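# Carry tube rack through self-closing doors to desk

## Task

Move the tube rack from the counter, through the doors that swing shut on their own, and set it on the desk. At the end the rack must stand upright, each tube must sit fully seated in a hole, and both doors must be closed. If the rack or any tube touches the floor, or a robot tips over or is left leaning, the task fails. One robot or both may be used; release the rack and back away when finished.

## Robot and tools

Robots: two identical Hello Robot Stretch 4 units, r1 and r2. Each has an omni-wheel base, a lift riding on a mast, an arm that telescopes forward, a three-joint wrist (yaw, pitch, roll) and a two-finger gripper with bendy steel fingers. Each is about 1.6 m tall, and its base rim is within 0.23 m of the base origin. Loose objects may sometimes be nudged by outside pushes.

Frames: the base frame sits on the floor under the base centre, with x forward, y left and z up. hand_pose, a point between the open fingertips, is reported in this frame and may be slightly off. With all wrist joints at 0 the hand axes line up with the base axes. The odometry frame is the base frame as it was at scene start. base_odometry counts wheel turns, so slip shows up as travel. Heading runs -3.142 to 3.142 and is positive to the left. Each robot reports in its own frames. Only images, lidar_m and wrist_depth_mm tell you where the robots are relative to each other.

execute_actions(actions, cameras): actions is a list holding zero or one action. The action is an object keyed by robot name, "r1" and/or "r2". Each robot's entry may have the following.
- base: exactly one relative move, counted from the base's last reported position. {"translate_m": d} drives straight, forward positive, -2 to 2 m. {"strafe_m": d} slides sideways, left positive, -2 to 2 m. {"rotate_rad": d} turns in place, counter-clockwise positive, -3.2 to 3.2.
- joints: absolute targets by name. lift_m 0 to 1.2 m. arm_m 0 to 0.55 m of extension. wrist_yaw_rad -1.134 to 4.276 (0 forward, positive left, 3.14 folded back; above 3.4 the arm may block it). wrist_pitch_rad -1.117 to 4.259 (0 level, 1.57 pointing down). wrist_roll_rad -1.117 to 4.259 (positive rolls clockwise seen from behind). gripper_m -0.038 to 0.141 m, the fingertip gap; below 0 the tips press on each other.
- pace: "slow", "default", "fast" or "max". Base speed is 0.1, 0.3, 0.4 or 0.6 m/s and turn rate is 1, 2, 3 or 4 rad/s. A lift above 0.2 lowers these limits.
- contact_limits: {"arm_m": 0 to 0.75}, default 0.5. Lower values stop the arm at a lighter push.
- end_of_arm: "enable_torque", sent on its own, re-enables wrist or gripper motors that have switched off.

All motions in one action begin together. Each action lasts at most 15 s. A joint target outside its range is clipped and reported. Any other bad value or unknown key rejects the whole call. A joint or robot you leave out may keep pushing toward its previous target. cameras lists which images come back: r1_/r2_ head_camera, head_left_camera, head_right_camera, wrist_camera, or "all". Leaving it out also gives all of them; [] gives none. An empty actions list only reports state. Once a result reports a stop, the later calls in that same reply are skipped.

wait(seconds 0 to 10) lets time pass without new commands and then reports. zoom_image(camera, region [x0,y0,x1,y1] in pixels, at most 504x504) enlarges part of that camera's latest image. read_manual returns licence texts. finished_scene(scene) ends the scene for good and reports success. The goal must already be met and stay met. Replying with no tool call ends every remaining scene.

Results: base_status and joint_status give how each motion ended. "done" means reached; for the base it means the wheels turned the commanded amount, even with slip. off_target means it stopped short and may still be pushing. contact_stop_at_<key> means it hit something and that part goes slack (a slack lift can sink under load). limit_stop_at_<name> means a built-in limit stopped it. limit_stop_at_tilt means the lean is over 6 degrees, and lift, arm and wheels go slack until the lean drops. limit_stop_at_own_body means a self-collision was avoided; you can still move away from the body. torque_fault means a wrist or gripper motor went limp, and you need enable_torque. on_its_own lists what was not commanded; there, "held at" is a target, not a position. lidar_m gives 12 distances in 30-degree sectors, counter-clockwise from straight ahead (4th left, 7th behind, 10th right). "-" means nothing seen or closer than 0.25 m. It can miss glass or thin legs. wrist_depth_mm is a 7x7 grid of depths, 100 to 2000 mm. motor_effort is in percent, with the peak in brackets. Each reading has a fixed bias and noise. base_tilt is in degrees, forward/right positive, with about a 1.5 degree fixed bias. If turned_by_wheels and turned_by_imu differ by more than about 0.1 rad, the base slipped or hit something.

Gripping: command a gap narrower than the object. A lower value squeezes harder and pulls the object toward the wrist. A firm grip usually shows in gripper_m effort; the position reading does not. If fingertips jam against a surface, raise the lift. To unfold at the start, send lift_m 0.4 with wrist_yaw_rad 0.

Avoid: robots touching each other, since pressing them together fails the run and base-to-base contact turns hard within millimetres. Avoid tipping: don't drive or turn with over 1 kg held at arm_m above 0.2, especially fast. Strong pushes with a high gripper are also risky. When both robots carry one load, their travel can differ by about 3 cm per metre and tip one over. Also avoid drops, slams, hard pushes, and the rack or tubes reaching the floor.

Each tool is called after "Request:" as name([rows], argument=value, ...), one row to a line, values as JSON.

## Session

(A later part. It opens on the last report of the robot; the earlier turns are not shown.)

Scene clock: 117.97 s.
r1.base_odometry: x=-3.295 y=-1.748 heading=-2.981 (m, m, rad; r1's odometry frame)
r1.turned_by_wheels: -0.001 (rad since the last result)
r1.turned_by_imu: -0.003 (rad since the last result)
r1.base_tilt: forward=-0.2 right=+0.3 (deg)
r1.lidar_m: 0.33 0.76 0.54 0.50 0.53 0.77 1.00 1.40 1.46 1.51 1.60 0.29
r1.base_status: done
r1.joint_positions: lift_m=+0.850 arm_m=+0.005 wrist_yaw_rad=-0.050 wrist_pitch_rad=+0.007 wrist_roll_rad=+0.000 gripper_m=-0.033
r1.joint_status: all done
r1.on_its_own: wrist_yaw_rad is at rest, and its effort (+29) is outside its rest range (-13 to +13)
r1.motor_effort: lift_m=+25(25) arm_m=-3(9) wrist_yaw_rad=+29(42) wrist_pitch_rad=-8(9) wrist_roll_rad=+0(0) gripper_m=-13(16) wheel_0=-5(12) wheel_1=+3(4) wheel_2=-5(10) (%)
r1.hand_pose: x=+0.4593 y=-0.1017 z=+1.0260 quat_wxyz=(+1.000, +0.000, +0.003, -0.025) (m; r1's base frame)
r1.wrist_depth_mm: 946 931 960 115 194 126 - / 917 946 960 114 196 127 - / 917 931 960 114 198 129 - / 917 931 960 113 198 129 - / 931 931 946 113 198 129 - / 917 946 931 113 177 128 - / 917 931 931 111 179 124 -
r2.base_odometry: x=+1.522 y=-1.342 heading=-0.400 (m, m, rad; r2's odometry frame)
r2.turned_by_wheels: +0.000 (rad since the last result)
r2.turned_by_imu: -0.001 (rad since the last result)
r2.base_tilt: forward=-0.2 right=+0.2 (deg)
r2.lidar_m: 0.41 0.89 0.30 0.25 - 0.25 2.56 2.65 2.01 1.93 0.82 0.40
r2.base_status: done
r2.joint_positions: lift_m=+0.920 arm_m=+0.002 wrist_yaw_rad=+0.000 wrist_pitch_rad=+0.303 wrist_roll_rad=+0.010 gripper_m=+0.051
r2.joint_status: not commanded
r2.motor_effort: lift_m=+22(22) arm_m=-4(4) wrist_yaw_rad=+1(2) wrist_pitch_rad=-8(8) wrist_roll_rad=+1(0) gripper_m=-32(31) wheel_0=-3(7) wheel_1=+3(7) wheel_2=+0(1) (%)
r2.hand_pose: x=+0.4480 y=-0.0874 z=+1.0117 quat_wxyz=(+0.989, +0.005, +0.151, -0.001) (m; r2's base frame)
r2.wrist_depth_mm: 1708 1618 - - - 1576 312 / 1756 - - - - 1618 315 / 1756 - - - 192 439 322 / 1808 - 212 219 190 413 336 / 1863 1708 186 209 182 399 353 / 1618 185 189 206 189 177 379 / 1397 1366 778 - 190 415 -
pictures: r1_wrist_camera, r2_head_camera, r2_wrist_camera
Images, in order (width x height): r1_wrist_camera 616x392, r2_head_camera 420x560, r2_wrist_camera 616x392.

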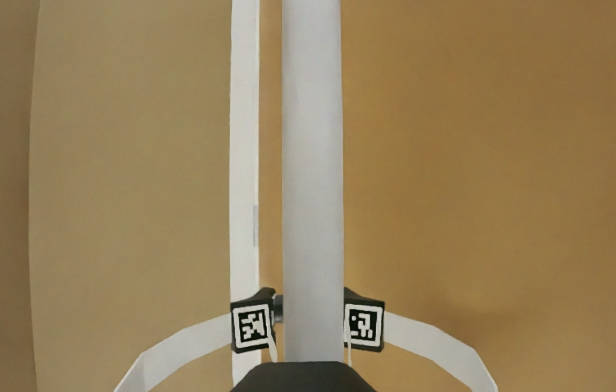

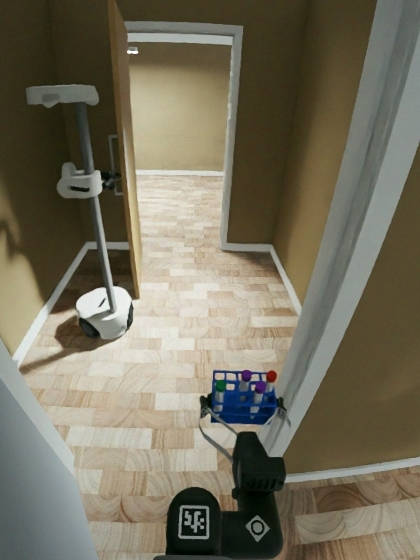

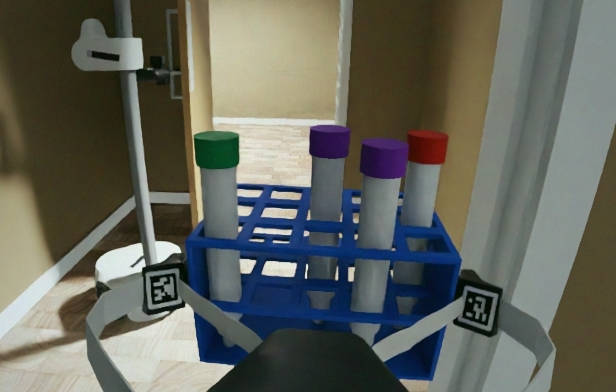

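Request:
execute_actions([
  {"r2":{"base":{"rotate_rad":0.065},"pace":"slow"}},
], cameras=["r2_wrist_camera"])

Request:
execute_actions([
  {"r2":{"base":{"translate_m":1.3}}},
], cameras=["r2_wrist_camera","r2_head_camera","r1_head_right_camera"])

Scene clock: 119.43 s.
r1.base_odometry: x=-3.295 y=-1.748 heading=-2.981 (m, m, rad; r1's odometry frame)
r1.turned_by_wheels: +0.000 (rad since the last result)
r1.turned_by_imu: +0.000 (rad since the last result)
r1.base_tilt: forward=+0.1 right=+0.3 (deg)
r1.lidar_m: 0.33 0.78 0.55 0.51 0.53 0.76 0.99 1.40 1.44 1.49 1.58 0.32
r1.base_status: not commanded
r1.joint_positions: lift_m=+0.850 arm_m=+0.005 wrist_yaw_rad=-0.050 wrist_pitch_rad=+0.007 wrist_roll_rad=+0.000 gripper_m=-0.033
r1.joint_status: not commanded
r1.on_its_own: wrist_yaw_rad is at rest, and its effort (+29) is outside its rest range (-13 to +13)
r1.motor_effort: lift_m=+25(25) arm_m=-3(3) wrist_yaw_rad=+29(29) wrist_pitch_rad=-7(7) wrist_roll_rad=+0(1) gripper_m=-14(13) wheel_0=-5(5) wheel_1=+3(3) wheel_2=-5(5) (%)
r1.hand_pose: x=+0.4593 y=-0.1017 z=+1.0260 quat_wxyz=(+1.000, +0.000, +0.003, -0.025) (m; r1's base frame)
r1.wrist_depth_mm: 917 946 960 115 195 126 - / 931 931 976 114 196 127 - / 931 946 960 114 198 128 - / 917 960 946 113 198 129 - / 917 917 946 113 198 128 - / 917 931 946 113 177 128 - / 904 931 960 111 179 124 -
r2.base_odometry: x=+1.522 y=-1.342 heading=-0.336 (m, m, rad; r2's odometry frame)
r2.turned_by_wheels: +0.065 (rad since the last result)
r2.turned_by_imu: +0.065 (rad since the last result)
r2.base_tilt: forward=-0.1 right=+0.2 (deg)
r2.lidar_m: 0.40 0.74 0.28 0.25 - 0.25 2.58 2.69 1.98 1.93 0.77 0.44
r2.base_status: done
r2.joint_positions: lift_m=+0.920 arm_m=+0.002 wrist_yaw_rad=+0.000 wrist_pitch_rad=+0.303 wrist_roll_rad=+0.010 gripper_m=+0.051
r2.joint_status: not commanded
r2.motor_effort: lift_m=+22(23) arm_m=-5(4) wrist_yaw_rad=+2(1) wrist_pitch_rad=-9(10) wrist_roll_rad=+0(0) gripper_m=-31(34) wheel_0=-3(10) wheel_1=-2(3) wheel_2=-1(8) (%)
r2.hand_pose: x=+0.4480 y=-0.0874 z=+1.0117 quat_wxyz=(+0.989, +0.005, +0.151, -0.001) (m; r2's base frame)
r2.wrist_depth_mm: 1576 1281 - - - 1983 382 / 1661 - - - - 1921 375 / 1618 - - - 190 1863 355 / 1708 - 212 220 189 1863 351 / 1708 - 186 209 182 488 362 / 1576 185 189 206 188 177 362 / 1397 1397 768 - 190 466 -
pictures: r2_wrist_camera
Images, in order (width x height): r2_wrist_camera 616x392.

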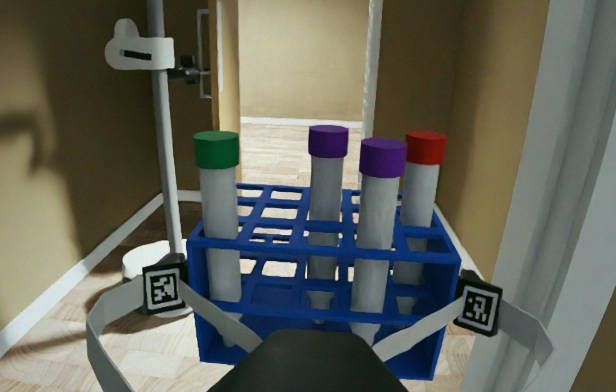

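Scene clock: 125.27 s.
r1.base_odometry: x=-3.295 y=-1.748 heading=-2.981 (m, m, rad; r1's odometry frame)
r1.turned_by_wheels: +0.000 (rad since the last result)
r1.turned_by_imu: -0.002 (rad since the last result)
r1.base_tilt: forward=+0.2 right=+0.2 (deg)
r1.lidar_m: 0.33 0.75 0.53 0.51 0.53 0.75 0.98 0.61 0.52 0.59 1.58 0.30
r1.base_status: not commanded
r1.joint_positions: lift_m=+0.850 arm_m=+0.005 wrist_yaw_rad=-0.050 wrist_pitch_rad=+0.007 wrist_roll_rad=+0.000 gripper_m=-0.033
r1.joint_status: not commanded
r1.on_its_own: wrist_yaw_rad is at rest, and its effort (+29) is outside its rest range (-13 to +13)
r1.motor_effort: lift_m=+25(25) arm_m=-4(3) wrist_yaw_rad=+29(29) wrist_pitch_rad=-8(7) wrist_roll_rad=+1(0) gripper_m=-12(14) wheel_0=-5(5) wheel_1=+3(3) wheel_2=-5(5) (%)
r1.hand_pose: x=+0.4593 y=-0.1017 z=+1.0260 quat_wxyz=(+1.000, +0.000, +0.003, -0.025) (m; r1's base frame)
r1.wrist_depth_mm: 931 946 946 115 194 126 - / 931 946 960 114 197 127 - / 931 946 946 114 197 129 - / 917 931 960 113 198 129 - / 917 946 946 113 198 129 - / 917 960 931 113 176 128 - / 917 904 917 111 179 124 -
r2.base_odometry: x=+2.750 y=-1.770 heading=-0.335 (m, m, rad; r2's odometry frame)
r2.turned_by_wheels: +0.000 (rad since the last result)
r2.turned_by_imu: -0.005 (rad since the last result)
r2.base_tilt: forward=-0.1 right=+0.2 (deg)
r2.lidar_m: 0.42 0.62 0.53 1.15 0.85 0.71 0.69 0.68 0.91 0.90 0.96 0.42
r2.base_status: done
r2.joint_positions: lift_m=+0.920 arm_m=+0.002 wrist_yaw_rad=+0.000 wrist_pitch_rad=+0.303 wrist_roll_rad=+0.010 gripper_m=+0.051
r2.joint_status: not commanded
r2.motor_effort: lift_m=+22(22) arm_m=-4(4) wrist_yaw_rad=+2(0) wrist_pitch_rad=-9(8) wrist_roll_rad=+0(0) gripper_m=-31(32) wheel_0=+0(4) wheel_1=+1(3) wheel_2=+2(9) (%)
r2.hand_pose: x=+0.4480 y=-0.0874 z=+1.0117 quat_wxyz=(+0.989, +0.005, +0.151, -0.001) (m; r2's base frame)
r2.wrist_depth_mm: 676 1042 - - - 1182 1160 / 691 1060 - - - 1255 1229 / 699 1098 - - 190 1308 1255 / 707 1098 214 219 189 1430 1255 / 699 1008 186 209 184 1499 1229 / 691 184 189 206 189 177 1229 / 683 1060 798 - 190 1430 1182
pictures: r1_head_right_camera, r2_head_camera, r2_wrist_camera
Images, in order (width x height): r1_head_right_camera 420x672, r2_head_camera 420x560, r2_wrist_camera 616x392.

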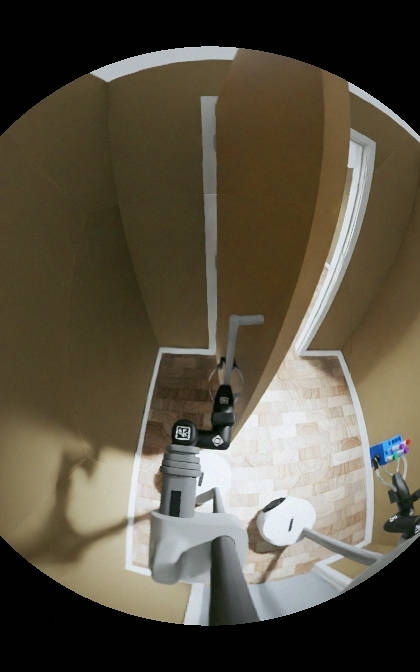

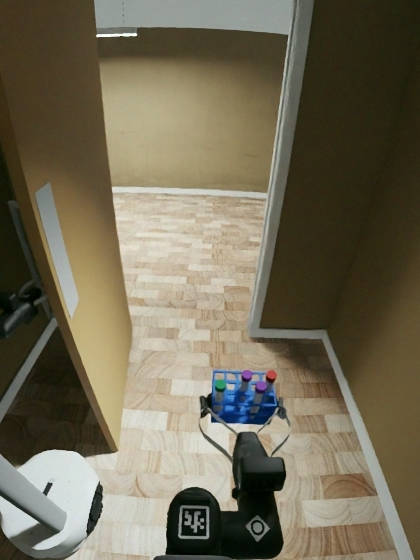

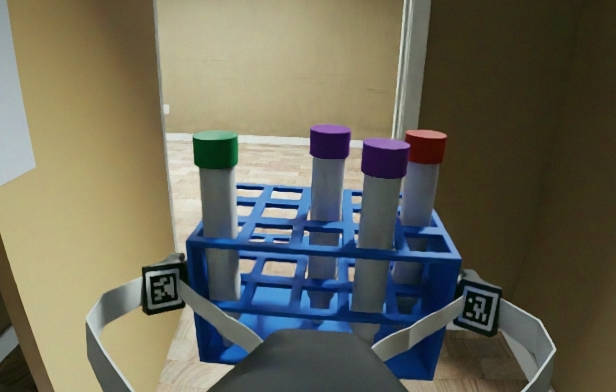

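Request:
execute_actions([
  {"r2":{"base":{"translate_m":2.0},"pace":"fast"}},
], cameras=["r2_head_left_camera","r2_head_right_camera","r2_head_camera"])

Scene clock: 132.33 s.
r1.base_odometry: x=-3.295 y=-1.748 heading=-2.981 (m, m, rad; r1's odometry frame)
r1.turned_by_wheels: +0.000 (rad since the last result)
r1.turned_by_imu: -0.002 (rad since the last result)
r1.base_tilt: forward=+0.0 right=+0.2 (deg)
r1.lidar_m: 0.33 0.76 0.51 0.50 0.51 0.74 0.97 1.13 1.43 1.51 1.60 0.28
r1.base_status: not commanded
r1.joint_positions: lift_m=+0.850 arm_m=+0.005 wrist_yaw_rad=-0.050 wrist_pitch_rad=+0.007 wrist_roll_rad=+0.000 gripper_m=-0.033
r1.joint_status: not commanded
r1.on_its_own: wrist_yaw_rad is at rest, and its effort (+29) is outside its rest range (-13 to +13)
r1.motor_effort: lift_m=+25(25) arm_m=-3(4) wrist_yaw_rad=+29(29) wrist_pitch_rad=-7(8) wrist_roll_rad=+1(1) gripper_m=-13(13) wheel_0=-5(5) wheel_1=+3(3) wheel_2=-5(5) (%)
r1.hand_pose: x=+0.4593 y=-0.1017 z=+1.0260 quat_wxyz=(+1.000, +0.000, +0.003, -0.025) (m; r1's base frame)
r1.wrist_depth_mm: 917 946 976 115 195 126 - / 931 931 946 114 196 127 - / 931 931 946 114 197 129 - / 917 931 931 113 198 129 - / 917 946 946 113 198 129 - / 917 946 960 112 176 128 - / 917 904 946 111 179 124 -
r2.base_odometry: x=+4.638 y=-2.428 heading=-0.335 (m, m, rad; r2's odometry frame)
r2.turned_by_wheels: +0.000 (rad since the last result)
r2.turned_by_imu: -0.008 (rad since the last result)
r2.base_tilt: forward=-0.2 right=+0.2 (deg)
r2.lidar_m: 0.40 2.96 2.06 1.04 0.62 0.71 1.73 0.47 0.45 1.13 2.08 0.42
r2.base_status: done
r2.joint_positions: lift_m=+0.920 arm_m=+0.002 wrist_yaw_rad=+0.000 wrist_pitch_rad=+0.303 wrist_roll_rad=+0.010 gripper_m=+0.051
r2.joint_status: not commanded
r2.motor_effort: lift_m=+22(22) arm_m=-5(4) wrist_yaw_rad=+0(0) wrist_pitch_rad=-9(9) wrist_roll_rad=+1(0) gripper_m=-32(33) wheel_0=+0(8) wheel_1=+0(5) wheel_2=+0(10) (%)
r2.hand_pose: x=+0.4480 y=-0.0874 z=+1.0117 quat_wxyz=(+0.989, +0.005, +0.151, -0.001) (m; r2's base frame)
r2.wrist_depth_mm: - - - - - - - / - - - - - - - / - - - - 192 - - / - - 213 219 189 - - / - - 186 209 181 - - / 1661 184 189 207 188 177 1756 / 1366 1366 778 - 191 1397 1397
pictures: r2_head_camera, r2_head_left_camera, r2_head_right_camera
Images, in order (width x height): r2_head_camera 420x560, r2_head_left_camera 420x672, r2_head_right_camera 420x672.

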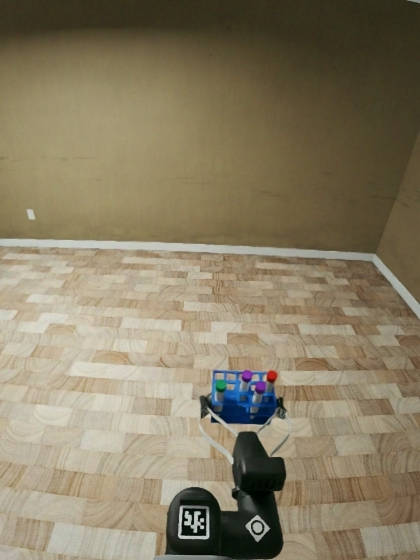

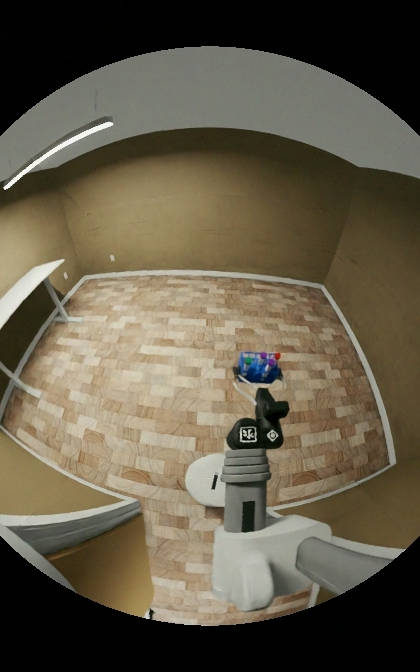

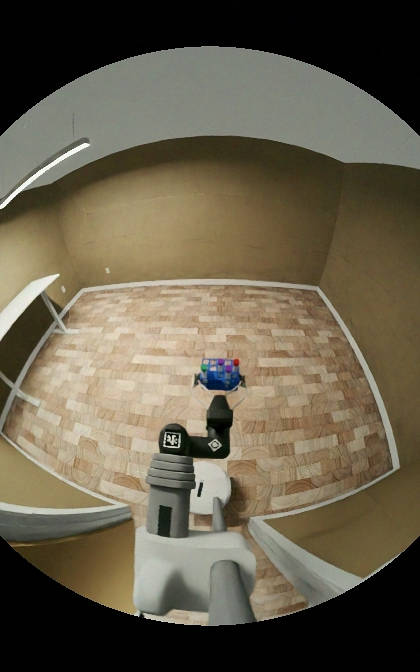

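Request:
execute_actions([
  {"r1":{"base":{"strafe_m":-0.2},"pace":"slow"},"r2":{"base":{"rotate_rad":1.17},"pace":"slow"}},
], cameras=["r1_wrist_camera","r2_head_camera","r2_wrist_camera"])

Scene clock: 136.10 s.
r1.base_odometry: x=-3.327 y=-1.551 heading=-2.981 (m, m, rad; r1's odometry frame)
r1.turned_by_wheels: +0.000 (rad since the last result)
r1.turned_by_imu: -0.002 (rad since the last result)
r1.base_tilt: forward=+0.1 right=+0.1 (deg)
r1.lidar_m: 0.36 1.04 0.75 0.69 0.75 1.02 1.00 1.13 1.39 1.31 1.37 0.38
r1.base_status: done
r1.joint_positions: lift_m=+0.850 arm_m=+0.004 wrist_yaw_rad=-0.043 wrist_pitch_rad=+0.006 wrist_roll_rad=+0.000 gripper_m=-0.033
r1.joint_status: not commanded
r1.motor_effort: lift_m=+25(25) arm_m=-3(4) wrist_yaw_rad=+8(29) wrist_pitch_rad=-7(8) wrist_roll_rad=+1(1) gripper_m=-12(14) wheel_0=-1(6) wheel_1=-2(9) wheel_2=-1(4) (%)
r1.hand_pose: x=+0.4599 y=-0.0997 z=+1.0261 quat_wxyz=(+1.000, +0.000, +0.003, -0.021) (m; r1's base frame)
r1.wrist_depth_mm: 917 931 585 159 206 153 - / 931 946 580 159 206 154 - / 931 946 574 158 208 155 - / 931 917 569 158 208 156 - / 931 946 574 253 207 155 - / 904 931 508 181 187 153 - / 917 917 415 150 191 141 -
r2.base_odometry: x=+4.639 y=-2.428 heading=+0.834 (m, m, rad; r2's odometry frame)
r2.turned_by_wheels: +1.170 (rad since the last result)
r2.turned_by_imu: +1.179 (rad since the last result)
r2.base_tilt: forward=-0.1 right=+0.2 (deg)
r2.lidar_m: 0.39 0.74 0.62 0.72 1.63 0.44 0.45 1.96 2.16 2.87 2.84 0.42
r2.base_status: done
r2.joint_positions: lift_m=+0.920 arm_m=+0.002 wrist_yaw_rad=+0.000 wrist_pitch_rad=+0.303 wrist_roll_rad=+0.010 gripper_m=+0.051
r2.joint_status: not commanded
r2.motor_effort: lift_m=+22(22) arm_m=-5(4) wrist_yaw_rad=+3(1) wrist_pitch_rad=-9(8) wrist_roll_rad=+0(1) gripper_m=-34(32) wheel_0=-2(5) wheel_1=-1(5) wheel_2=-1(3) (%)
r2.hand_pose: x=+0.4480 y=-0.0874 z=+1.0117 quat_wxyz=(+0.989, +0.005, +0.151, -0.001) (m; r2's base frame)
r2.wrist_depth_mm: 1430 - - - - - - / 1397 - - - - - - / 1366 - - - - - - / 1336 - 213 219 189 - - / 1281 - 186 210 184 - - / 1205 185 190 206 189 177 1756 / 1160 1397 788 - 190 1430 1397
pictures: r1_wrist_camera, r2_head_camera, r2_wrist_camera
Images, in order (width x height): r1_wrist_camera 616x392, r2_head_camera 420x560, r2_wrist_camera 616x392.

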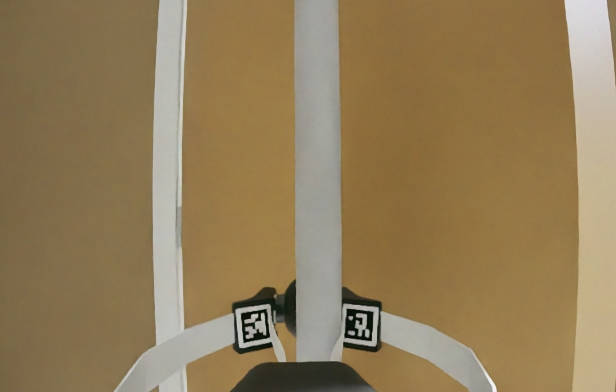

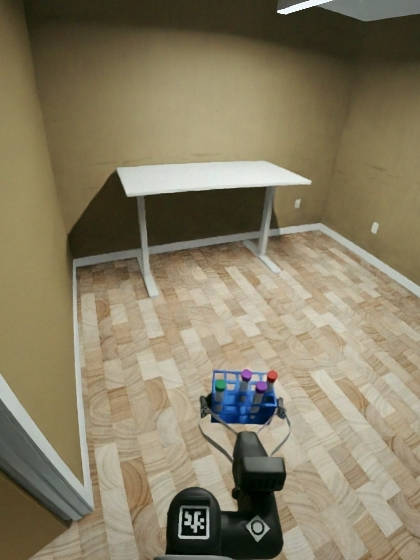

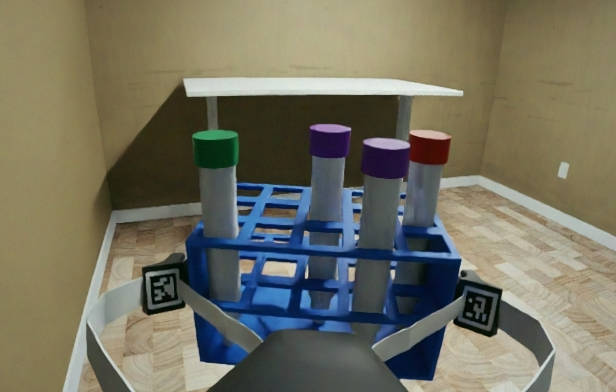

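Request:
execute_actions([
  {"r1":{"base":{"strafe_m":-0.23},"joints":{"arm_m":0.075},"pace":"slow"},"r2":{"base":{"translate_m":1.25},"joints":{"lift_m":1.0},"pace":"fast"}},
], cameras=["r1_wrist_camera","r2_head_camera","r2_wrist_camera"])

Scene clock: 141.63 s.
r1.base_odometry: x=-3.364 y=-1.324 heading=-2.980 (m, m, rad; r1's odometry frame)
r1.turned_by_wheels: +0.001 (rad since the last result)
r1.turned_by_imu: -0.001 (rad since the last result)
r1.base_tilt: forward=+0.1 right=+0.3 (deg)
r1.lidar_m: 0.45 1.10 0.98 0.93 0.97 1.07 1.08 1.13 1.15 1.09 1.15 0.46
r1.base_status: done
r1.joint_positions: lift_m=+0.850 arm_m=+0.075 wrist_yaw_rad=-0.023 wrist_pitch_rad=+0.006 wrist_roll_rad=+0.000 gripper_m=-0.032
r1.joint_status: all done
r1.on_its_own: wrist_yaw_rad is at rest, and its effort (-48) is outside its rest range (-13 to +13)
r1.motor_effort: lift_m=+25(25) arm_m=+2(8) wrist_yaw_rad=-48(49) wrist_pitch_rad=-7(7) wrist_roll_rad=+0(0) gripper_m=-19(22) wheel_0=+8(9) wheel_1=-2(6) wheel_2=+11(11) (%)
r1.hand_pose: x=+0.5319 y=-0.0941 z=+1.0261 quat_wxyz=(+1.000, +0.000, +0.003, -0.012) (m; r1's base frame)
r1.wrist_depth_mm: 878 634 364 232 204 178 946 / 878 621 362 233 204 175 946 / 854 609 362 233 205 176 946 / 878 603 364 234 204 175 931 / 878 609 362 232 204 176 931 / 866 609 309 179 191 175 917 / 866 149 325 174 172 170 917
r2.base_odometry: x=+5.478 y=-1.502 heading=+0.834 (m, m, rad; r2's odometry frame)
r2.turned_by_wheels: +0.000 (rad since the last result)
r2.turned_by_imu: -0.005 (rad since the last result)
r2.base_tilt: forward=-0.1 right=+0.2 (deg)
r2.lidar_m: 0.39 0.81 0.96 0.77 0.74 0.83 1.70 3.13 3.02 2.41 2.37 0.41
r2.base_status: done
r2.joint_positions: lift_m=+1.000 arm_m=+0.002 wrist_yaw_rad=+0.000 wrist_pitch_rad=+0.303 wrist_roll_rad=+0.010 gripper_m=+0.051
r2.joint_status: all done
r2.motor_effort: lift_m=+22(24) arm_m=-5(4) wrist_yaw_rad=-1(1) wrist_pitch_rad=-8(9) wrist_roll_rad=+1(0) gripper_m=-33(32) wheel_0=+0(3) wheel_1=+0(5) wheel_2=+1(12) (%)
r2.hand_pose: x=+0.4480 y=-0.0874 z=+1.0917 quat_wxyz=(+0.989, +0.005, +0.151, -0.001) (m; r2's base frame)
r2.wrist_depth_mm: 1118 1182 1281 1397 1464 1618 1756 / 1160 1229 1366 1430 1576 1708 1863 / 1098 1118 1008 1025 186 1255 - / 683 691 212 219 188 1336 - / 1308 1397 186 210 181 - - / 1397 184 190 206 189 176 1808 / 1430 1430 831 - 190 1537 1537
pictures: r1_wrist_camera, r2_head_camera, r2_wrist_camera
Images, in order (width x height): r1_wrist_camera 616x392, r2_head_camera 420x560, r2_wrist_camera 616x392.

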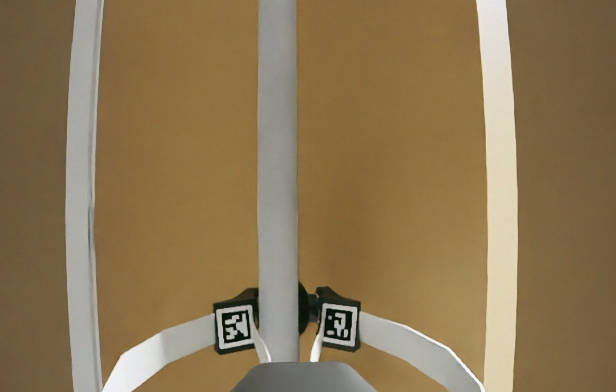

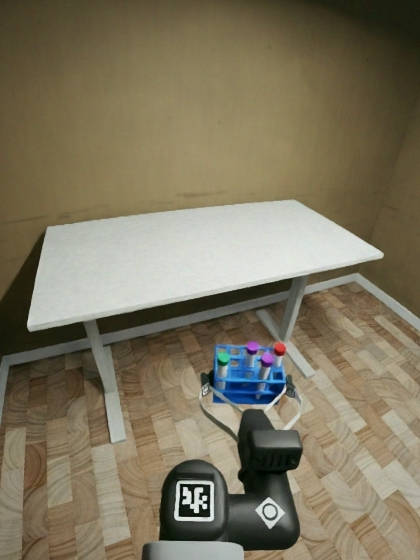

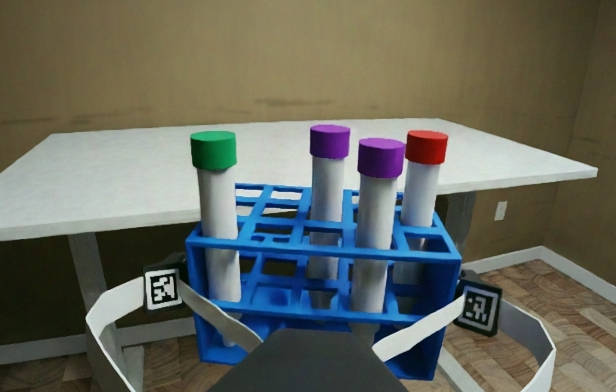

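Request:
execute_actions([
  {"r1":{"base":{"strafe_m":-0.18},"joints":{"arm_m":0.295,"wrist_yaw_rad":0.0},"pace":"slow"},"r2":{"base":{"translate_m":0.25},"joints":{"arm_m":0.35,"lift_m":0.96}}},
], cameras=["r1_wrist_camera","r2_head_camera","r2_wrist_camera"])

Scene clock: 145.83 s.
r1.base_odometry: x=-3.393 y=-1.146 heading=-2.981 (m, m, rad; r1's odometry frame)
r1.turned_by_wheels: -0.001 (rad since the last result)
r1.turned_by_imu: -0.003 (rad since the last result)
r1.base_tilt: forward=+0.1 right=+0.2 (deg)
r1.lidar_m: 0.66 1.04 1.16 1.12 1.18 1.13 1.07 1.06 0.96 0.88 0.95 0.72
r1.base_status: done
r1.joint_positions: lift_m=+0.850 arm_m=+0.294 wrist_yaw_rad=-0.009 wrist_pitch_rad=+0.006 wrist_roll_rad=+0.000 gripper_m=-0.033
r1.joint_status: all done
r1.on_its_own: wrist_yaw_rad is at rest, and its effort (+26) is outside its rest range (-13 to +13)
r1.motor_effort: lift_m=+25(25) arm_m=+8(8) wrist_yaw_rad=+26(45) wrist_pitch_rad=-5(7) wrist_roll_rad=+0(1) gripper_m=-14(21) wheel_0=-5(9) wheel_1=-5(5) wheel_2=-5(8) (%)
r1.hand_pose: x=+0.7521 y=-0.0901 z=+1.0261 quat_wxyz=(+1.000, +0.000, +0.003, -0.005) (m; r1's base frame)
r1.wrist_depth_mm: 415 340 281 165 214 191 715 / 415 338 281 164 214 193 715 / 413 336 281 165 213 193 707 / 410 334 281 165 213 192 707 / 407 334 279 165 213 193 699 / 410 334 271 164 202 191 699 / 404 336 260 145 206 181 691
r2.base_odometry: x=+5.646 y=-1.317 heading=+0.835 (m, m, rad; r2's odometry frame)
r2.turned_by_wheels: +0.000 (rad since the last result)
r2.turned_by_imu: -0.001 (rad since the last result)
r2.base_tilt: forward=-0.1 right=+0.2 (deg)
r2.lidar_m: 0.60 0.58 0.64 0.85 0.83 0.93 1.96 3.36 2.92 2.31 2.28 0.75
r2.base_status: done
r2.joint_positions: lift_m=+0.960 arm_m=+0.349 wrist_yaw_rad=+0.000 wrist_pitch_rad=+0.303 wrist_roll_rad=+0.010 gripper_m=+0.051
r2.joint_status: all done
r2.motor_effort: lift_m=+13(20) arm_m=+5(5) wrist_yaw_rad=+1(1) wrist_pitch_rad=-7(8) wrist_roll_rad=+0(0) gripper_m=-32(31) wheel_0=+1(8) wheel_1=+0(5) wheel_2=+1(11) (%)
r2.hand_pose: x=+0.7954 y=-0.0874 z=+1.0525 quat_wxyz=(+0.989, +0.005, +0.151, -0.001) (m; r2's base frame)
r2.wrist_depth_mm: 683 732 788 854 904 991 1078 / 715 768 820 891 976 1060 1160 / 750 798 842 866 193 1060 1255 / 569 591 213 219 189 634 640 / 415 427 186 210 185 452 455 / 329 184 189 206 189 177 347 / 276 277 240 - 190 283 -
pictures: r1_wrist_camera, r2_head_camera, r2_wrist_camera
Images, in order (width x height): r1_wrist_camera 616x392, r2_head_camera 420x560, r2_wrist_camera 616x392.

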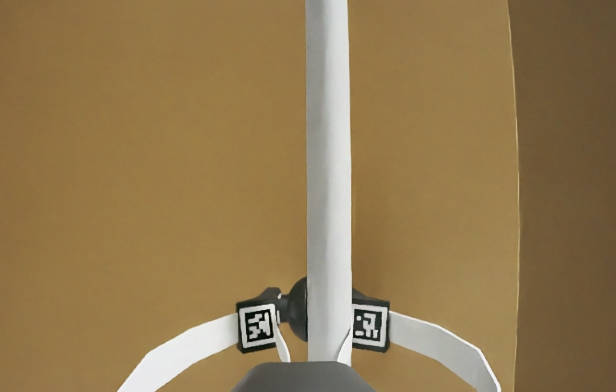

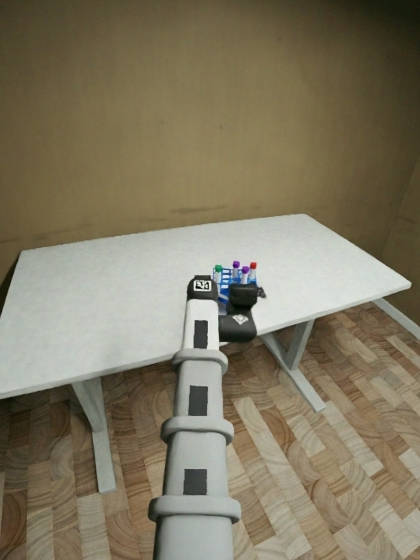

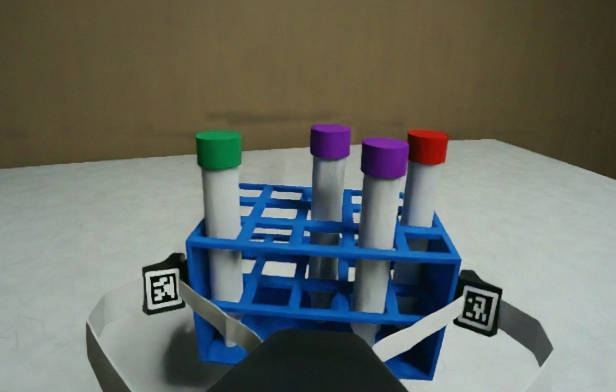

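Request:
execute_actions([
  {"r1":{"base":{"strafe_m":-0.115},"joints":{"arm_m":0.52},"pace":"slow"},"r2":{"joints":{"lift_m":0.905},"pace":"slow"}},
], cameras=["r1_wrist_camera","r2_wrist_camera"])

Scene clock: 149.87 s.
r1.base_odometry: x=-3.411 y=-1.033 heading=-2.982 (m, m, rad; r1's odometry frame)
r1.turned_by_wheels: -0.002 (rad since the last result)
r1.turned_by_imu: -0.003 (rad since the last result)
r1.base_tilt: forward=-0.1 right=+0.3 (deg)
r1.lidar_m: 0.89 1.13 1.29 1.24 1.28 1.16 1.02 1.05 0.85 0.80 0.80 1.13
r1.base_status: done
r1.joint_positions: lift_m=+0.850 arm_m=+0.519 wrist_yaw_rad=-0.010 wrist_pitch_rad=+0.006 wrist_roll_rad=+0.000 gripper_m=-0.033
r1.joint_status: all done
r1.on_its_own: wrist_yaw_rad is at rest, and its effort (+29) is outside its rest range (-13 to +13)
r1.motor_effort: lift_m=+25(25) arm_m=+7(9) wrist_yaw_rad=+29(29) wrist_pitch_rad=-6(7) wrist_roll_rad=+0(0) gripper_m=-12(22) wheel_0=-8(8) wheel_1=-4(9) wheel_2=-7(7) (%)
r1.hand_pose: x=+0.9772 y=-0.0903 z=+1.0261 quat_wxyz=(+1.000, +0.000, +0.003, -0.005) (m; r1's base frame)
r1.wrist_depth_mm: 286 272 255 242 229 466 473 / 285 270 253 243 229 466 469 / 283 267 253 240 229 462 473 / 282 266 252 240 229 462 466 / 281 267 252 239 228 462 469 / 281 265 249 183 223 462 466 / 279 267 245 165 224 220 462
r2.base_odometry: x=+5.646 y=-1.317 heading=+0.835 (m, m, rad; r2's odometry frame)
r2.turned_by_wheels: +0.000 (rad since the last result)
r2.turned_by_imu: -0.001 (rad since the last result)
r2.base_tilt: forward=-0.1 right=+0.2 (deg)
r2.lidar_m: 0.59 0.57 0.65 0.87 0.84 0.92 1.80 3.37 2.89 2.30 2.27 0.72
r2.base_status: not commanded
r2.joint_positions: lift_m=+0.905 arm_m=+0.349 wrist_yaw_rad=+0.000 wrist_pitch_rad=+0.303 wrist_roll_rad=+0.010 gripper_m=+0.051
r2.joint_status: all done
r2.motor_effort: lift_m=+13(13) arm_m=+5(5) wrist_yaw_rad=+0(1) wrist_pitch_rad=-8(8) wrist_roll_rad=+0(0) gripper_m=-33(32) wheel_0=+0(0) wheel_1=+0(0) wheel_2=+1(0) (%)
r2.hand_pose: x=+0.7954 y=-0.0874 z=+0.9975 quat_wxyz=(+0.989, +0.005, +0.151, -0.001) (m; r2's base frame)
r2.wrist_depth_mm: 691 732 788 866 931 1025 1118 / 707 750 831 904 976 1060 1160 / 699 691 707 654 193 809 1205 / 436 445 213 218 190 480 484 / 315 325 187 210 184 340 343 / 247 185 189 206 189 176 263 / 209 209 205 - 191 215 -
pictures: r1_wrist_camera, r2_wrist_camera
Images, in order (width x height): r1_wrist_camera 616x392, r2_wrist_camera 616x392.

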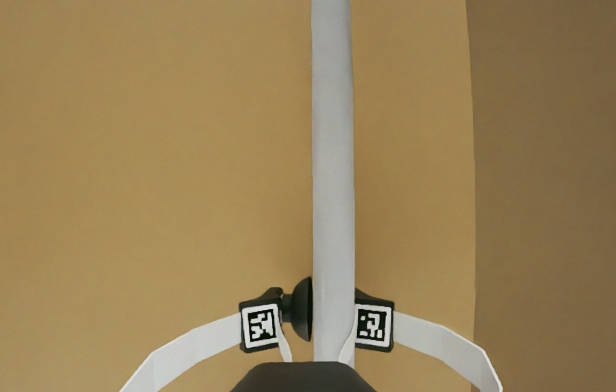

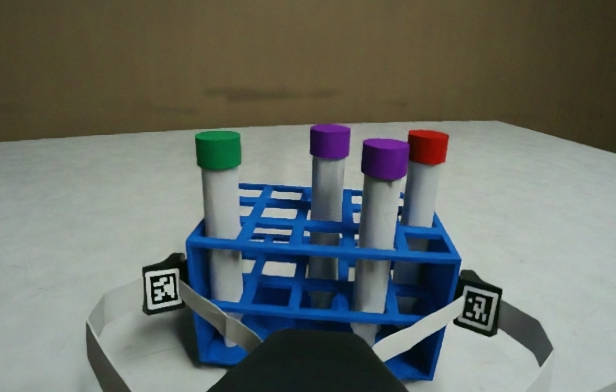

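Request:
execute_actions([
  {"r1":{"base":{"translate_m":0.14},"joints":{"wrist_yaw_rad":-0.11},"pace":"slow"},"r2":{"joints":{"lift_m":0.903,"gripper_m":0.141}}},
], cameras=["r1_wrist_camera","r2_wrist_camera"])

Scene clock: 152.90 s.
r1.base_odometry: x=-3.550 y=-1.055 heading=-2.984 (m, m, rad; r1's odometry frame)
r1.turned_by_wheels: -0.002 (rad since the last result)
r1.turned_by_imu: -0.005 (rad since the last result)
r1.base_tilt: forward=+0.1 right=+0.2 (deg)
r1.lidar_m: 0.91 1.04 1.30 1.24 1.28 1.28 1.18 1.16 0.82 0.79 0.82 1.08
r1.base_status: done
r1.joint_positions: lift_m=+0.850 arm_m=+0.519 wrist_yaw_rad=-0.121 wrist_pitch_rad=+0.006 wrist_roll_rad=+0.000 gripper_m=-0.033
r1.joint_status: all done
r1.on_its_own: wrist_yaw_rad is at rest, and its effort (+32) is outside its rest range (-13 to +13)
r1.motor_effort: lift_m=+25(25) arm_m=+6(7) wrist_yaw_rad=+32(33) wrist_pitch_rad=-7(6) wrist_roll_rad=+0(1) gripper_m=-13(15) wheel_0=-10(10) wheel_1=-5(5) wheel_2=-12(12) (%)
r1.hand_pose: x=+0.9657 y=-0.1215 z=+1.0261 quat_wxyz=(+0.998, +0.000, +0.003, -0.060) (m; r1's base frame)
r1.wrist_depth_mm: 225 229 231 234 237 355 370 / 224 229 231 233 237 355 370 / 225 228 230 232 236 355 368 / 224 226 229 231 236 353 370 / 224 226 229 231 235 353 366 / 223 225 228 183 187 351 364 / 221 224 227 163 233 330 364
r2.base_odometry: x=+5.646 y=-1.317 heading=+0.835 (m, m, rad; r2's odometry frame)
r2.turned_by_wheels: +0.000 (rad since the last result)
r2.turned_by_imu: +0.000 (rad since the last result)
r2.base_tilt: forward=-0.1 right=+0.2 (deg)
r2.lidar_m: 0.58 0.57 0.64 0.86 0.84 0.92 1.63 3.36 2.91 2.30 2.27 0.72
r2.base_status: not commanded
r2.joint_positions: lift_m=+0.903 arm_m=+0.349 wrist_yaw_rad=+0.000 wrist_pitch_rad=+0.302 wrist_roll_rad=+0.010 gripper_m=+0.141
r2.joint_status: all done
r2.motor_effort: lift_m=+13(12) arm_m=+5(5) wrist_yaw_rad=+1(0) wrist_pitch_rad=-6(8) wrist_roll_rad=+1(0) gripper_m=+2(33) wheel_0=+0(0) wheel_1=+0(0) wheel_2=+1(0) (%)
r2.hand_pose: x=+0.7955 y=-0.0874 z=+0.9957 quat_wxyz=(+0.989, +0.005, +0.151, -0.001) (m; r2's base frame)
r2.wrist_depth_mm: 683 723 788 854 904 1008 1078 / 723 759 842 891 960 1078 1160 / 707 707 707 723 750 788 1182 / 433 439 270 235 215 477 488 / 314 319 209 230 206 338 340 / 244 241 231 208 211 240 262 / 208 206 217 - 214 213 -
pictures: r1_wrist_camera, r2_wrist_camera
Images, in order (width x height): r1_wrist_camera 616x392, r2_wrist_camera 616x392.

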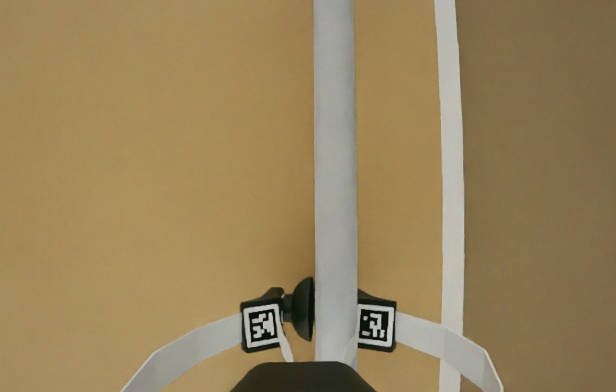

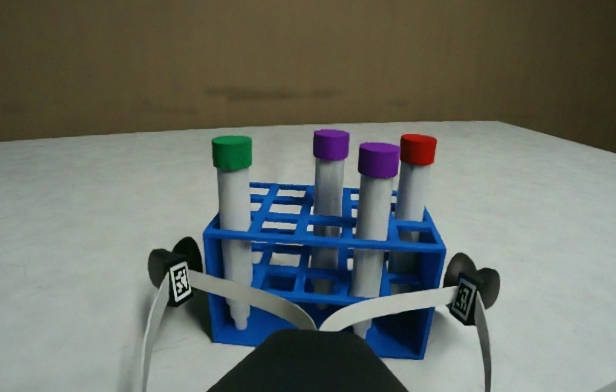

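Request:
execute_actions([
  {"r1":{"joints":{"gripper_m":0.1}},"r2":{"joints":{"arm_m":0.1}}},
], cameras=["r1_wrist_camera","r2_wrist_camera"])

Scene clock: 155.40 s.
r1.base_odometry: x=-3.550 y=-1.055 heading=-2.983 (m, m, rad; r1's odometry frame)
r1.turned_by_wheels: +0.002 (rad since the last result)
r1.turned_by_imu: +0.001 (rad since the last result)
r1.base_tilt: forward=+0.0 right=+0.0 (deg)
r1.lidar_m: 0.98 1.07 1.30 1.23 1.30 1.29 1.16 1.19 0.84 0.78 0.84 1.10
r1.base_status: not commanded
r1.joint_positions: lift_m=+0.850 arm_m=+0.519 wrist_yaw_rad=-0.110 wrist_pitch_rad=+0.006 wrist_roll_rad=+0.000 gripper_m=+0.100
r1.joint_status: all done
r1.motor_effort: lift_m=+25(25) arm_m=+6(6) wrist_yaw_rad=+1(34) wrist_pitch_rad=-6(7) wrist_roll_rad=+1(0) gripper_m=+2(13) wheel_0=-1(10) wheel_1=-1(5) wheel_2=-3(12) (%)
r1.hand_pose: x=+0.9670 y=-0.1186 z=+1.0261 quat_wxyz=(+0.998, +0.000, +0.003, -0.055) (m; r1's base frame)
r1.wrist_depth_mm: 287 296 307 312 325 349 362 / 289 296 303 314 324 349 362 / 286 296 304 310 324 349 357 / 285 293 301 310 324 345 359 / 285 296 303 307 324 345 353 / 286 290 219 309 211 345 357 / 285 287 298 145 319 343 355
r2.base_odometry: x=+5.646 y=-1.317 heading=+0.835 (m, m, rad; r2's odometry frame)
r2.turned_by_wheels: +0.000 (rad since the last result)
r2.turned_by_imu: +0.000 (rad since the last result)
r2.base_tilt: forward=-0.1 right=+0.1 (deg)
r2.lidar_m: 0.59 0.56 0.66 0.85 0.84 0.93 1.57 3.35 2.89 2.29 2.27 0.74
r2.base_status: not commanded
r2.joint_positions: lift_m=+0.903 arm_m=+0.101 wrist_yaw_rad=+0.000 wrist_pitch_rad=+0.302 wrist_roll_rad=+0.010 gripper_m=+0.141
r2.joint_status: all done
r2.motor_effort: lift_m=+13(13) arm_m=-5(5) wrist_yaw_rad=+0(0) wrist_pitch_rad=-6(6) wrist_roll_rad=+0(1) gripper_m=+0(0) wheel_0=+1(0) wheel_1=+0(0) wheel_2=+1(0) (%)
r2.hand_pose: x=+0.5472 y=-0.0874 z=+0.9957 quat_wxyz=(+0.989, +0.005, +0.151, -0.001) (m; r2's base frame)
r2.wrist_depth_mm: 854 917 991 1078 1138 1281 1366 / 904 960 1042 1118 1229 1308 1499 / 699 707 723 459 691 809 878 / 436 442 452 449 469 480 535 / 315 322 349 379 1464 1025 1863 / 1098 1160 1281 1397 1537 1060 1756 / 1138 1229 1336 - 1397 1366 1430
pictures: r1_wrist_camera, r2_wrist_camera
Images, in order (width x height): r1_wrist_camera 616x392, r2_wrist_camera 616x392.

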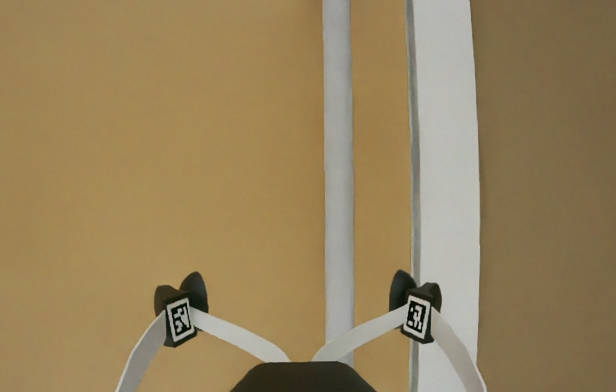

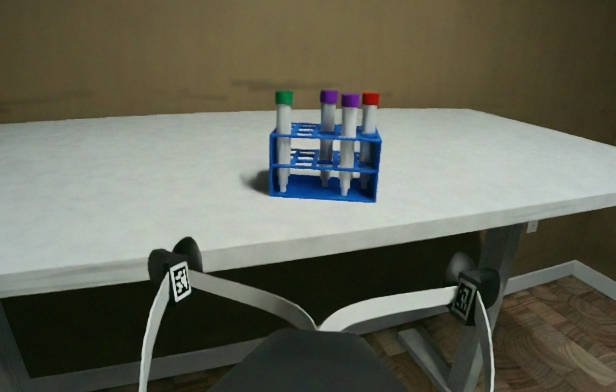

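Request:
execute_actions([
  {"r1":{"joints":{"arm_m":0.1,"wrist_yaw_rad":0.0}},"r2":{"base":{"translate_m":-0.2},"joints":{"wrist_pitch_rad":0.0,"lift_m":0.85,"arm_m":0.05},"pace":"fast"}},
], cameras=["r1_wrist_camera","r2_wrist_camera","r1_head_left_camera","r1_head_right_camera"])

Request:
zoom_image(camera="r2_wrist_camera", region=[240, 110, 420, 250])

Scene clock: 159.13 s.
r1.base_odometry: x=-3.550 y=-1.055 heading=-2.983 (m, m, rad; r1's odometry frame)
r1.turned_by_wheels: +0.000 (rad since the last result)
r1.turned_by_imu: -0.001 (rad since the last result)
r1.base_tilt: forward=+0.1 right=+0.3 (deg)
r1.lidar_m: 0.99 1.05 1.30 1.23 1.29 1.27 1.18 1.18 0.85 0.79 0.81 1.06
r1.base_status: not commanded
r1.joint_positions: lift_m=+0.850 arm_m=+0.101 wrist_yaw_rad=+0.000 wrist_pitch_rad=+0.006 wrist_roll_rad=+0.000 gripper_m=+0.100
r1.joint_status: all done
r1.motor_effort: lift_m=+26(25) arm_m=-7(6) wrist_yaw_rad=+0(5) wrist_pitch_rad=-7(6) wrist_roll_rad=+0(0) gripper_m=-1(0) wheel_0=-1(1) wheel_1=+0(1) wheel_2=-2(3) (%)
r1.hand_pose: x=+0.5606 y=-0.0874 z=+1.0260 quat_wxyz=(+1.000, +0.000, +0.003, +0.000) (m; r1's base frame)
r1.wrist_depth_mm: 723 732 732 723 732 750 768 / 723 723 732 732 750 741 750 / 723 723 732 750 732 750 750 / 715 723 723 741 750 741 750 / 715 715 741 732 732 750 750 / 707 707 220 723 211 741 741 / 707 715 715 145 732 715 741
r2.base_odometry: x=+5.512 y=-1.465 heading=+0.835 (m, m, rad; r2's odometry frame)
r2.turned_by_wheels: +0.000 (rad since the last result)
r2.turned_by_imu: +0.000 (rad since the last result)
r2.base_tilt: forward=-0.1 right=+0.2 (deg)
r2.lidar_m: 0.77 0.77 0.98 0.79 0.76 0.85 1.39 3.18 2.98 2.37 2.35 0.98
r2.base_status: done
r2.joint_positions: lift_m=+0.850 arm_m=+0.051 wrist_yaw_rad=+0.000 wrist_pitch_rad=+0.003 wrist_roll_rad=+0.010 gripper_m=+0.141
r2.joint_status: all done
r2.motor_effort: lift_m=+13(13) arm_m=-5(6) wrist_yaw_rad=+0(1) wrist_pitch_rad=-7(11) wrist_roll_rad=+1(0) gripper_m=-1(0) wheel_0=-1(4) wheel_1=+1(4) wheel_2=+0(8) (%)
r2.hand_pose: x=+0.5102 y=-0.0874 z=+1.0278 quat_wxyz=(+1.000, +0.005, +0.001, +0.000) (m; r2's base frame)
r2.wrist_depth_mm: 1098 1182 1281 1366 1499 1661 1808 / 1118 1182 1281 1366 1499 1661 1863 / 1118 1205 1308 1430 1537 1708 1863 / 1098 1182 1308 1008 1499 1708 1921 / 517 539 597 691 759 788 1921 / 1160 1205 1336 1430 1537 1182 - / 1160 1255 1366 - 1661 1808 -
pictures: r1_head_left_camera, r1_head_right_camera, r1_wrist_camera, r2_wrist_camera
Images, in order (width x height): r1_head_left_camera 420x672, r1_head_right_camera 420x672, r1_wrist_camera 616x392, r2_wrist_camera 616x392.

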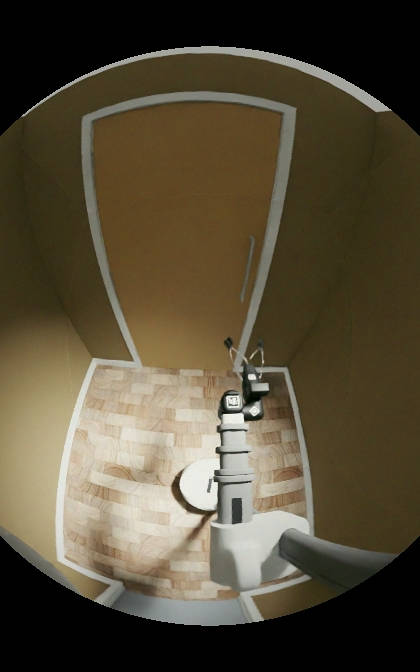

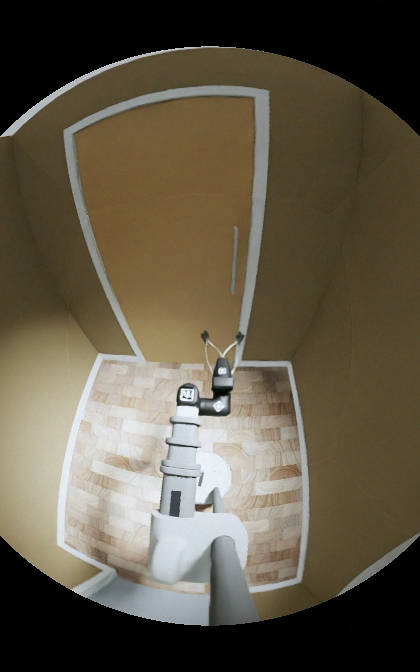

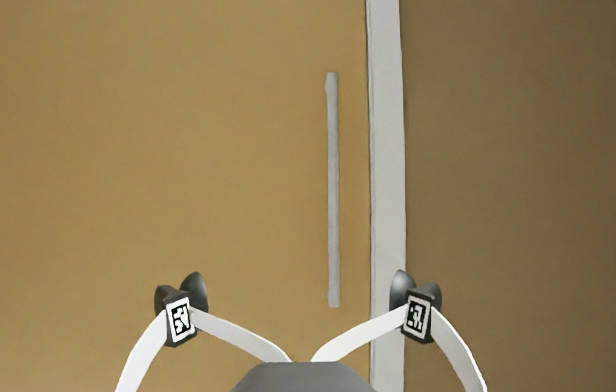

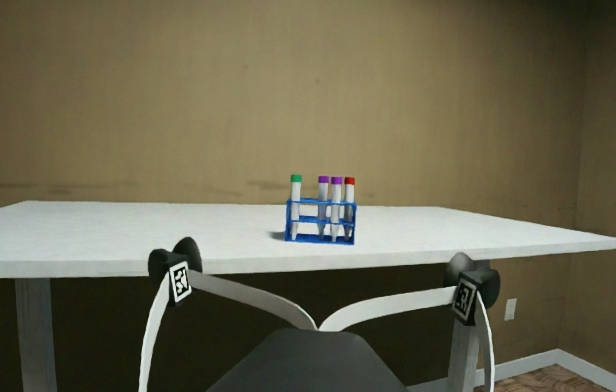

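Region (240, 110, 420, 250) of r2_wrist_camera's 616x392 image, scaled by 2.800.

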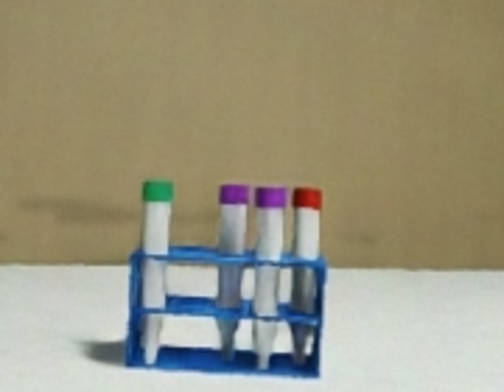

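Request:
zoom_image(camera="r1_head_left_camera", region=[60, 540, 340, 640])

Region (60, 540, 340, 640) of r1_head_left_camera's 420x672 image, scaled by 1.800, with more detail than that image has; it fills the top 180 rows of this view, and the rest is white.

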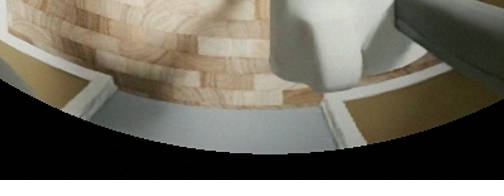

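Both doors are shut and the rack is standing on the desk with the tubes seated.

Request:
finished_scene(scene=2)

The scene is finished: the task was done.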